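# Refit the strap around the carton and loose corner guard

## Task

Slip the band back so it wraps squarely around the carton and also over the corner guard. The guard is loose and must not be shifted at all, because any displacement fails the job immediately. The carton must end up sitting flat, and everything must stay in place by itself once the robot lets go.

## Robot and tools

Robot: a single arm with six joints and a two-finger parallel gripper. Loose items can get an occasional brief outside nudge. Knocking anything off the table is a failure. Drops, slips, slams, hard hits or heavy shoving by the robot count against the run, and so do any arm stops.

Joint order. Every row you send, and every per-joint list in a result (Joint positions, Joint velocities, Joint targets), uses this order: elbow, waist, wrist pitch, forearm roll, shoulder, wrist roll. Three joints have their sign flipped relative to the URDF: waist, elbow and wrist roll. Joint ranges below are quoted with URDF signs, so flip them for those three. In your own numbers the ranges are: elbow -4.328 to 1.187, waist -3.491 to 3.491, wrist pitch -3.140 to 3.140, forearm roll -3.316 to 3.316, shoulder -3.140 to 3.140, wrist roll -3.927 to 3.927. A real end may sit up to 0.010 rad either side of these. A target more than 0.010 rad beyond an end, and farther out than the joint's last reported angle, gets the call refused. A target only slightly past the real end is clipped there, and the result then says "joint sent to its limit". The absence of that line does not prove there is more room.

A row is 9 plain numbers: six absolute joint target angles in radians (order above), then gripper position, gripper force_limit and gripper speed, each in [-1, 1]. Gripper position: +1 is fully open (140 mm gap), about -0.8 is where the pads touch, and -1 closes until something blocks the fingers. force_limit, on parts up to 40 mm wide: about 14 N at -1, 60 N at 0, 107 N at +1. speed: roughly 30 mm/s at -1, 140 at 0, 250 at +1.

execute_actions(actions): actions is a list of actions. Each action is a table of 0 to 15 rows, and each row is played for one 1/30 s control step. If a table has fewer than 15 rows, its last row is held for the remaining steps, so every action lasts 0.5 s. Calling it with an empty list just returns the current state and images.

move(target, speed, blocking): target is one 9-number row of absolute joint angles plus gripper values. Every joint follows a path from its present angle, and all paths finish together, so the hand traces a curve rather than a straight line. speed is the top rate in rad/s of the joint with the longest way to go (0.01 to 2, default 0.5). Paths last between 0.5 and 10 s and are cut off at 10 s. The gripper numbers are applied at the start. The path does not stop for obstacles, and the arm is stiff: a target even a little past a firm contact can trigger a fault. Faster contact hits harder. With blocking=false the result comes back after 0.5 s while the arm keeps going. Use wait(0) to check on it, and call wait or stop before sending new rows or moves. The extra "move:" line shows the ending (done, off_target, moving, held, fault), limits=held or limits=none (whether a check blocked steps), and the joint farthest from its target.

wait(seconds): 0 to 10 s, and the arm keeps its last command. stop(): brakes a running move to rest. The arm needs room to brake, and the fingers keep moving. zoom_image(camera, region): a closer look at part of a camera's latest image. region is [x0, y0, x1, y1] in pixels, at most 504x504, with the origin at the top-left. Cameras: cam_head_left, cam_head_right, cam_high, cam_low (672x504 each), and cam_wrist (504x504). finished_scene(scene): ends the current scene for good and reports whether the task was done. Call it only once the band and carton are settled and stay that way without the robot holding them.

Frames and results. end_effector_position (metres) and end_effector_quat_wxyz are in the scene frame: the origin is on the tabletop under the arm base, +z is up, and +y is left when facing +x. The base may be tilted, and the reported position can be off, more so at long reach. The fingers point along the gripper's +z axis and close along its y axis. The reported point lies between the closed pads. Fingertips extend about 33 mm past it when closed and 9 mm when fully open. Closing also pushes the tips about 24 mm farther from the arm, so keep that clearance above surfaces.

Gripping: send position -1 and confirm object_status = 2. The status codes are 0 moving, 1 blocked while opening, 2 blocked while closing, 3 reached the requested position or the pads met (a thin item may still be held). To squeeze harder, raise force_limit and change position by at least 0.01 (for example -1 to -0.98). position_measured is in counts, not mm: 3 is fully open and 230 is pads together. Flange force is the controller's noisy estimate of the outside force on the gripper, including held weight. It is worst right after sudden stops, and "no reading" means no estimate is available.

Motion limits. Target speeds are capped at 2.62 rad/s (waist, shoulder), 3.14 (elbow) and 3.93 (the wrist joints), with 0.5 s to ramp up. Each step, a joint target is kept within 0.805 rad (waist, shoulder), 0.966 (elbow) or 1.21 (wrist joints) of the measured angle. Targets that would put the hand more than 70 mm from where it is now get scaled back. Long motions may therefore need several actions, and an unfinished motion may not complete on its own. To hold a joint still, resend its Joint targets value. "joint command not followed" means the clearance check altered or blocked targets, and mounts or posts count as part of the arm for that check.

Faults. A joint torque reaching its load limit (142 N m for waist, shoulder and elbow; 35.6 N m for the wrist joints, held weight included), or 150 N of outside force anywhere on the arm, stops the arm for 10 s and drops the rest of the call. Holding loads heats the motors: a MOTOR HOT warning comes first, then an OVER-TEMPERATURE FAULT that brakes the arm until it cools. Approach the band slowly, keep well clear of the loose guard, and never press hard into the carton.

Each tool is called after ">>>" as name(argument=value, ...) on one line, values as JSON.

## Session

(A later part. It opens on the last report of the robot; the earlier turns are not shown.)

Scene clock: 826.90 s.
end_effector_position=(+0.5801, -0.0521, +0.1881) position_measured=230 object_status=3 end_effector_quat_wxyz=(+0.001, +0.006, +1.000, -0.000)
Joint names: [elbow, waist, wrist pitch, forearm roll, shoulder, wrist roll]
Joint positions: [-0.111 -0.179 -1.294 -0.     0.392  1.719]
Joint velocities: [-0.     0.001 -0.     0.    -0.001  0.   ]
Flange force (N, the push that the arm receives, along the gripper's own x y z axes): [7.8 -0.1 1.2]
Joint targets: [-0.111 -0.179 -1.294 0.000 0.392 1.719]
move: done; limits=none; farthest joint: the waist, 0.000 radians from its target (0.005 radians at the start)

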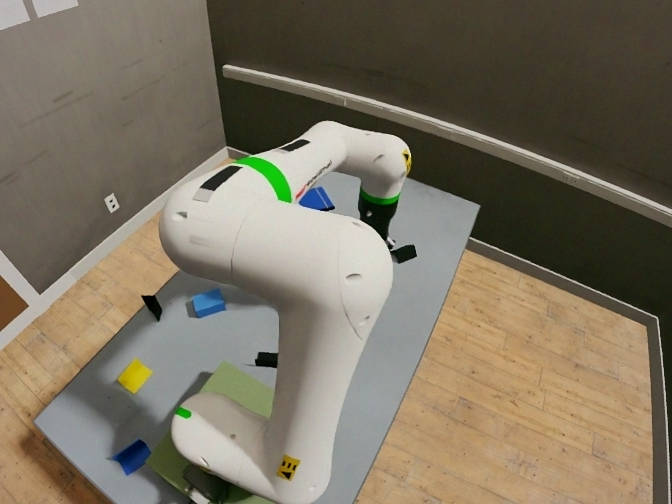

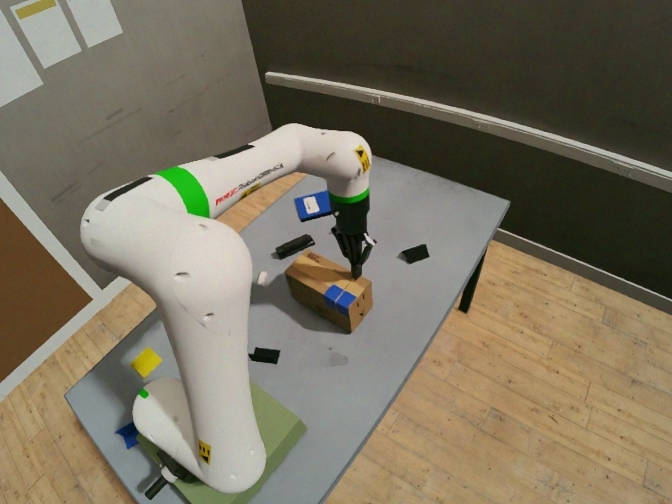

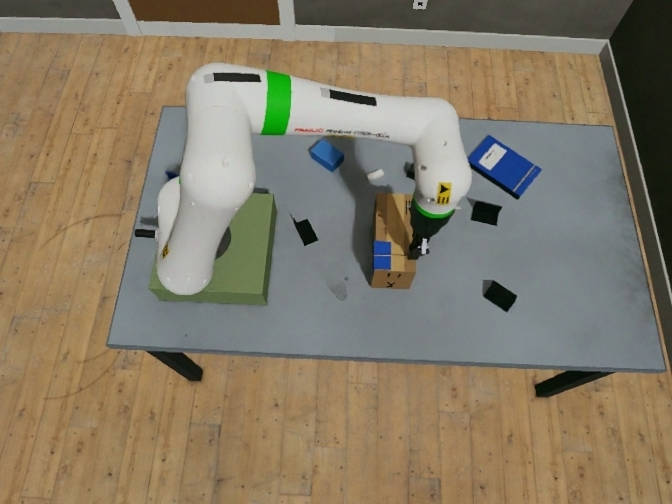

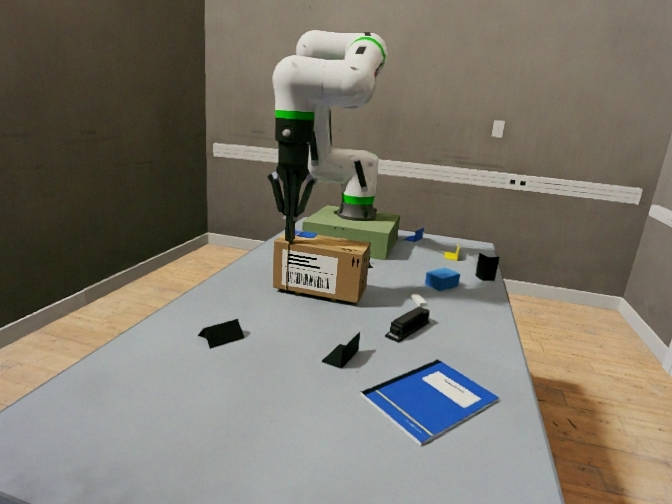

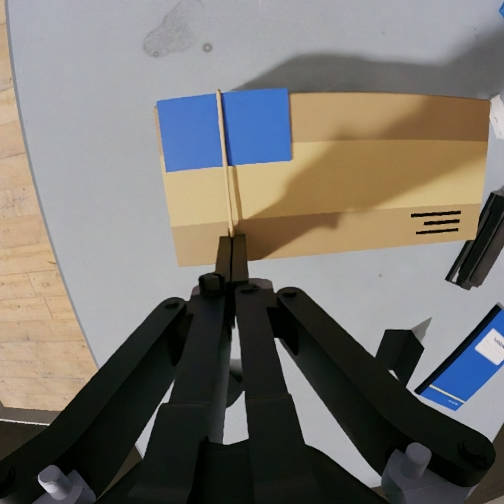

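>>> move(target=[-0.09425,-0.17471,-1.27868,0,0.39017,1.74290,-1,-0.7,-1], speed=0.06)

>>> execute_actions(actions=[[[-0.09425,-0.17471,-1.27868,0,0.39017,1.74290,-0.62,-0.7,-1]]])

>>> zoom_image(camera="cam_wrist", region=[160, 190, 280, 290])

>>> zoom_image(camera="cam_low", region=[268, 235, 318, 297])

Scene clock: 836.67 s.
end_effector_position=(+0.5776, -0.0548, +0.1822) position_measured=230 object_status=3 end_effector_quat_wxyz=(+0.001, +0.020, +1.000, -0.000)
Joint names: [elbow, waist, wrist pitch, forearm roll, shoulder, wrist roll]
Joint positions: [-0.094 -0.175 -1.279 -0.     0.39   1.743]
Joint velocities: [ 0.    -0.    -0.001  0.     0.     0.   ]
Flange force (N, the push that the arm receives, along the gripper's own x y z axes): [5.8 2.3 -0.2]
Joint targets: [-0.094 -0.175 -1.279 0.000 0.390 1.743]
move: done; limits=none; farthest joint: the waist, 0.000 radians from its target (0.004 radians at the start)

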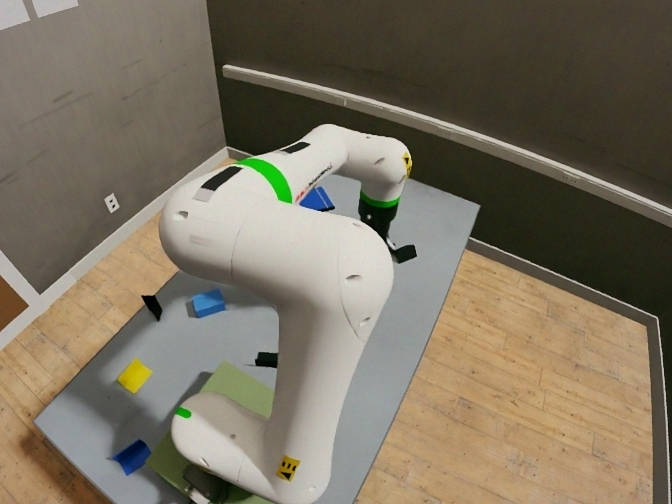

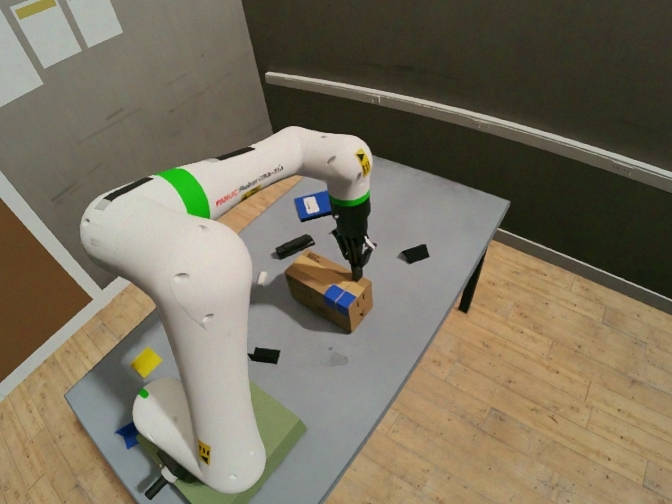

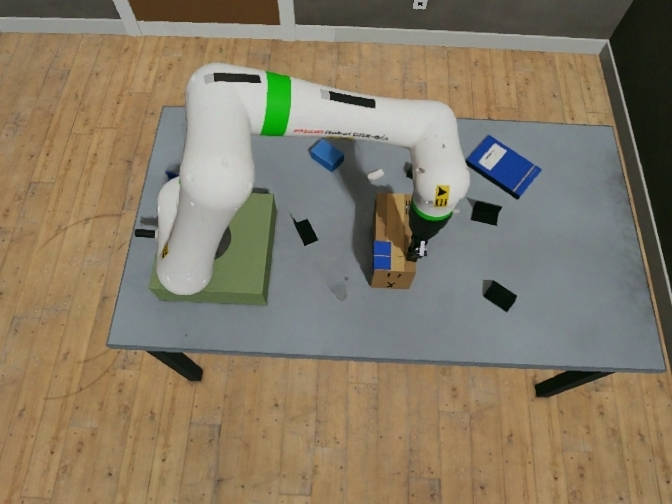

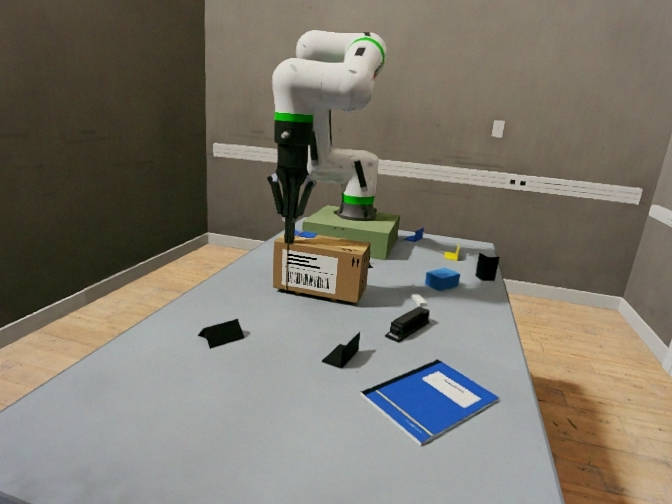

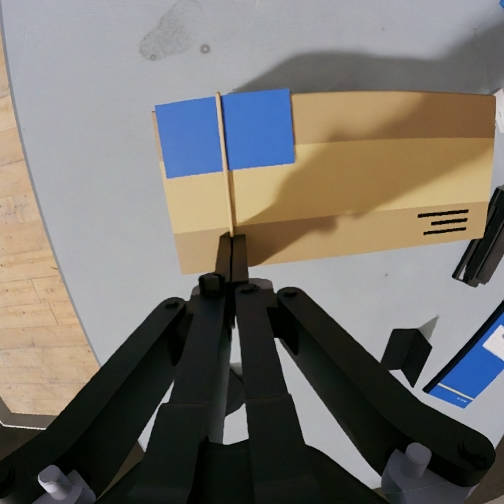

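Scene clock: 837.17 s.
end_effector_position=(+0.5776, -0.0548, +0.1822) position_measured=208 object_status=0 end_effector_quat_wxyz=(+0.001, +0.020, +1.000, -0.000)
Joint names: [elbow, waist, wrist pitch, forearm roll, shoulder, wrist roll]
Joint positions: [-0.094 -0.175 -1.279  0.     0.39   1.743]
Joint velocities: [-0.    -0.001 -0.001  0.    -0.    -0.   ]
Flange force (N, the push that the arm receives, along the gripper's own x y z axes): [1.0 -0.8 -1.2]
Joint targets: [-0.094 -0.175 -1.279 0.000 0.390 1.743]

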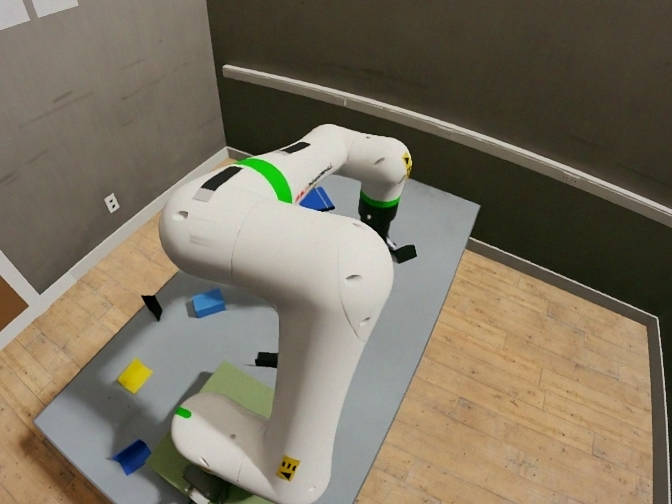

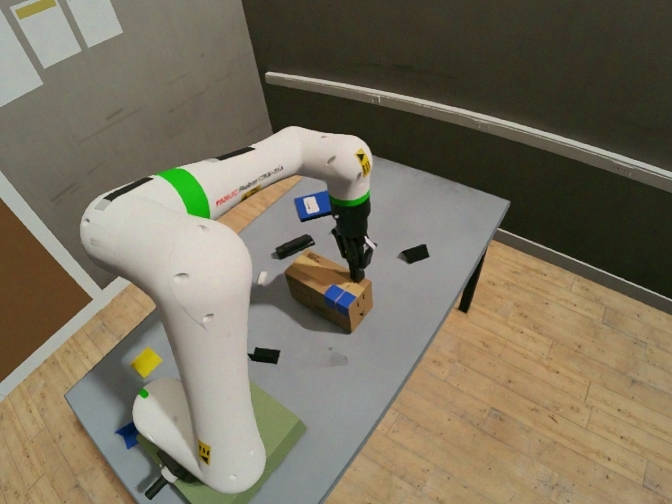

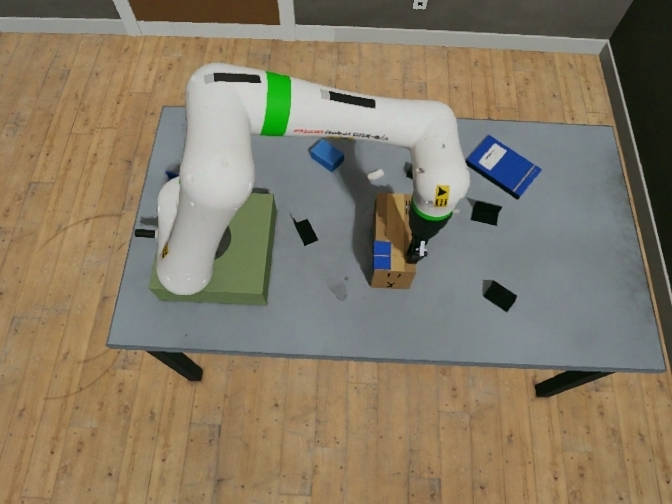

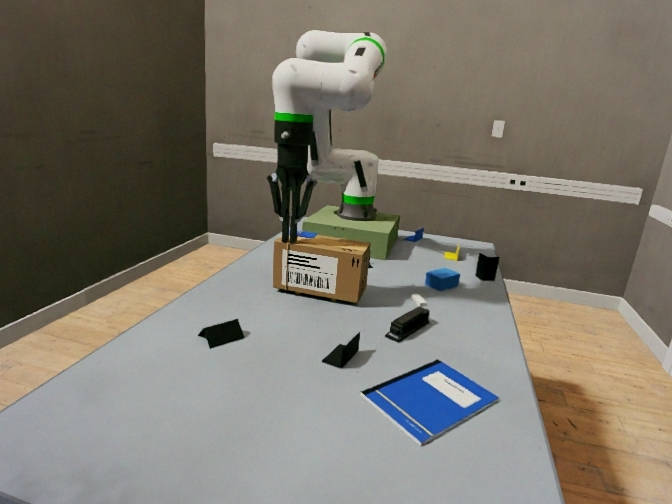

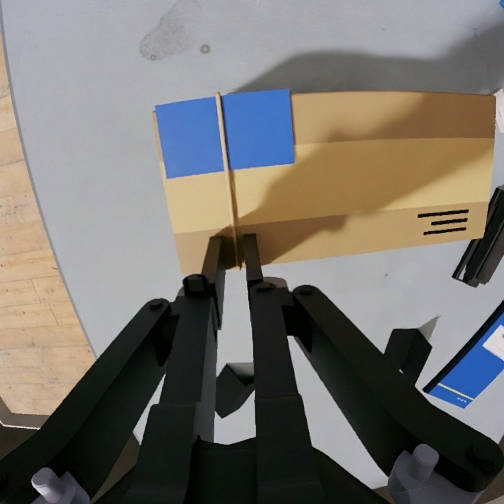

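Region (160, 190, 280, 290) of cam_wrist's 504x504 image, scaled by 4.200, with more detail than that image has.

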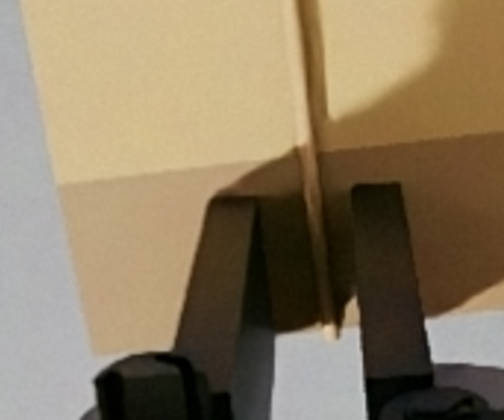

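Region (268, 235, 318, 297) of cam_low's 672x504 image, scaled by 8.129, with more detail than that image has; it fills the left 406 columns of this view, and the rest is white.

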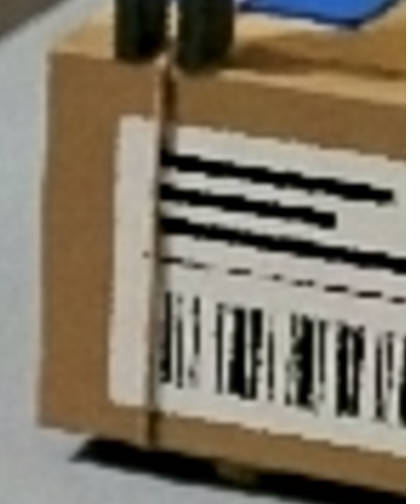

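>>> move(target=[-0.15689,-0.17471,-1.36588,0,0.36561,1.74290,-0.62,-0.7,-1], speed=0.2)

>>> zoom_image(camera="cam_wrist", region=[140, 60, 340, 320])

>>> zoom_image(camera="cam_low", region=[262, 200, 382, 310])

>>> zoom_image(camera="cam_head_right", region=[280, 245, 385, 340])

Scene clock: 850.37 s.
end_effector_position=(+0.5774, -0.0548, +0.2222) position_measured=208 object_status=3 end_effector_quat_wxyz=(+0.001, +0.020, +1.000, -0.000)
Joint names: [elbow, waist, wrist pitch, forearm roll, shoulder, wrist roll]
Joint positions: [-0.157 -0.175 -1.366 -0.     0.366  1.743]
Joint velocities: [-0.     0.002  0.001 -0.    -0.    -0.   ]
Flange force (N, the push that the arm receives, along the gripper's own x y z axes): [6.3 1.6 0.9]
Joint targets: [-0.157 -0.175 -1.366 0.000 0.366 1.743]
move: done; limits=none; farthest joint: the waist, 0.000 radians from its target (0.000 radians at the start)

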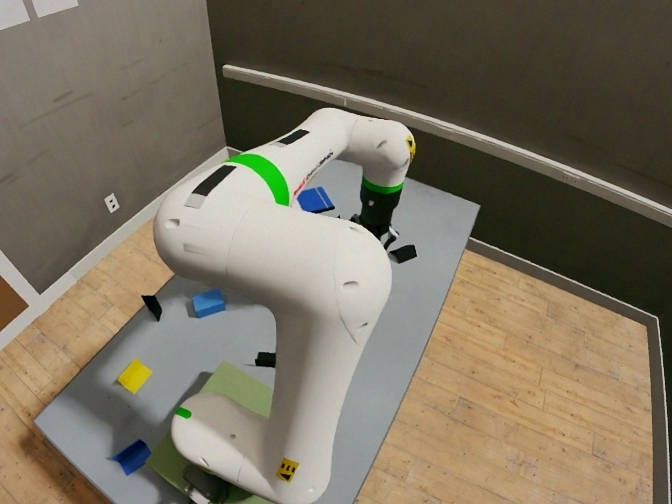

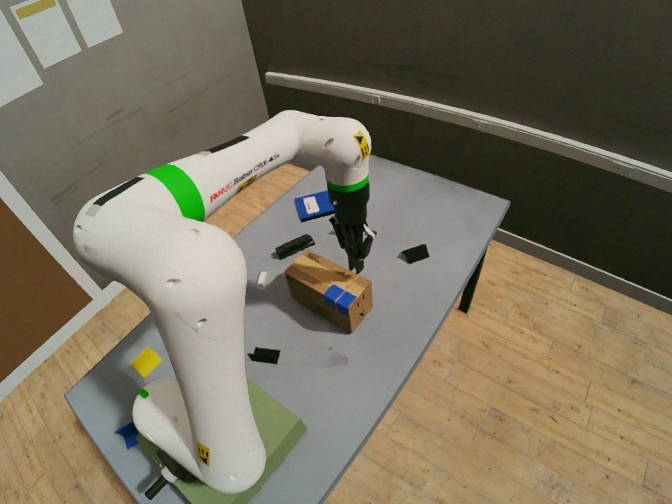

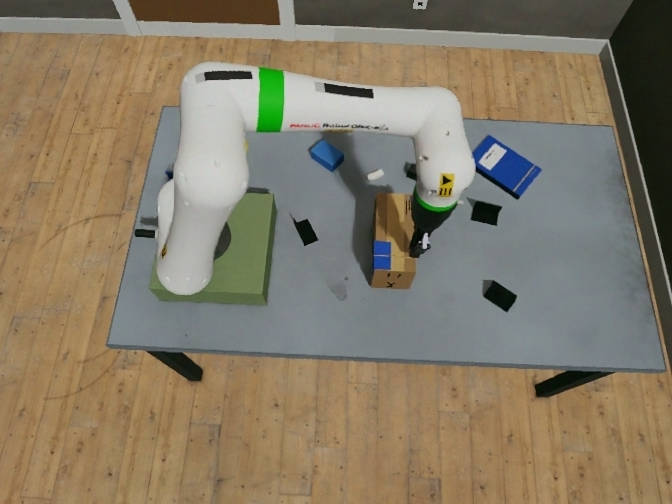

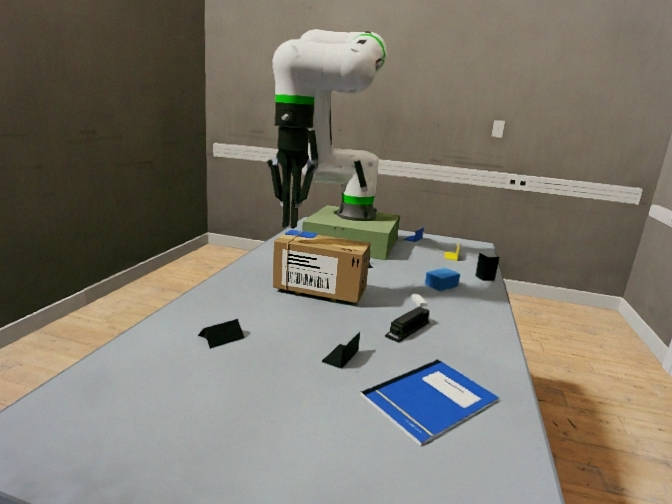

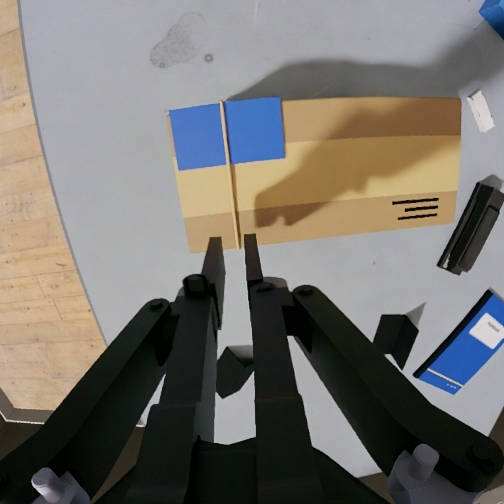

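Region (140, 60, 340, 320) of cam_wrist's 504x504 image, scaled by 1.938, with more detail than that image has; it fills the left 388 columns of this view, and the rest is white.

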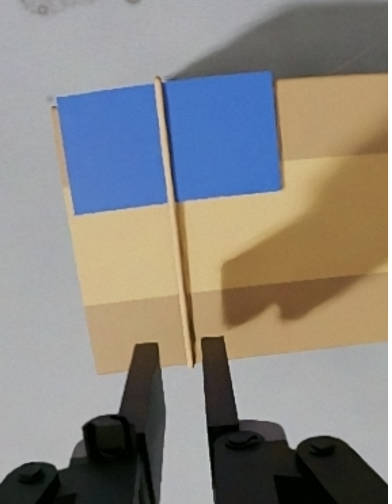

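Region (262, 200, 382, 310) of cam_low's 672x504 image, scaled by 4.200, with more detail than that image has; it fills the top 462 rows of this view, and the rest is white.

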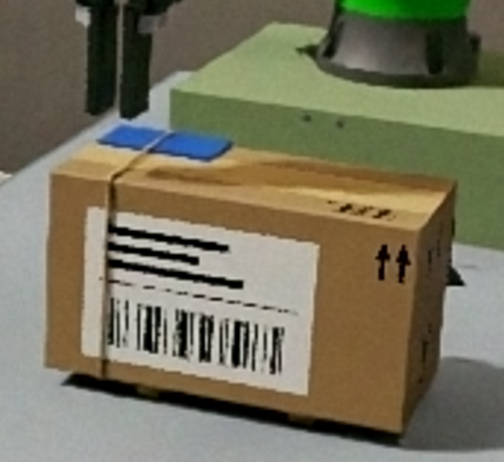

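Region (280, 245, 385, 340) of cam_head_right's 672x504 image, scaled by 4.800, with more detail than that image has; it fills the top 456 rows of this view, and the rest is white.

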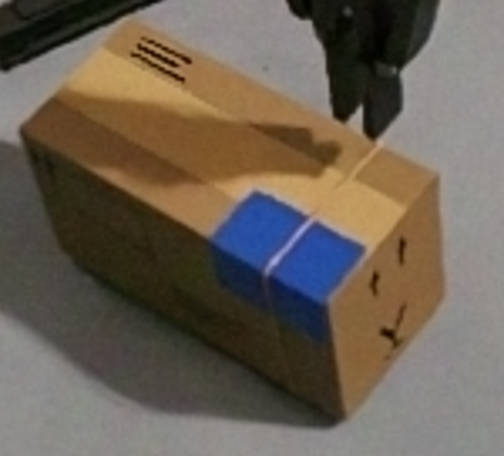

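The band is square over the guard, the guard is unmoved, and the carton is level.

>>> finished_scene(scene=2)

The scene is finished: the task was done.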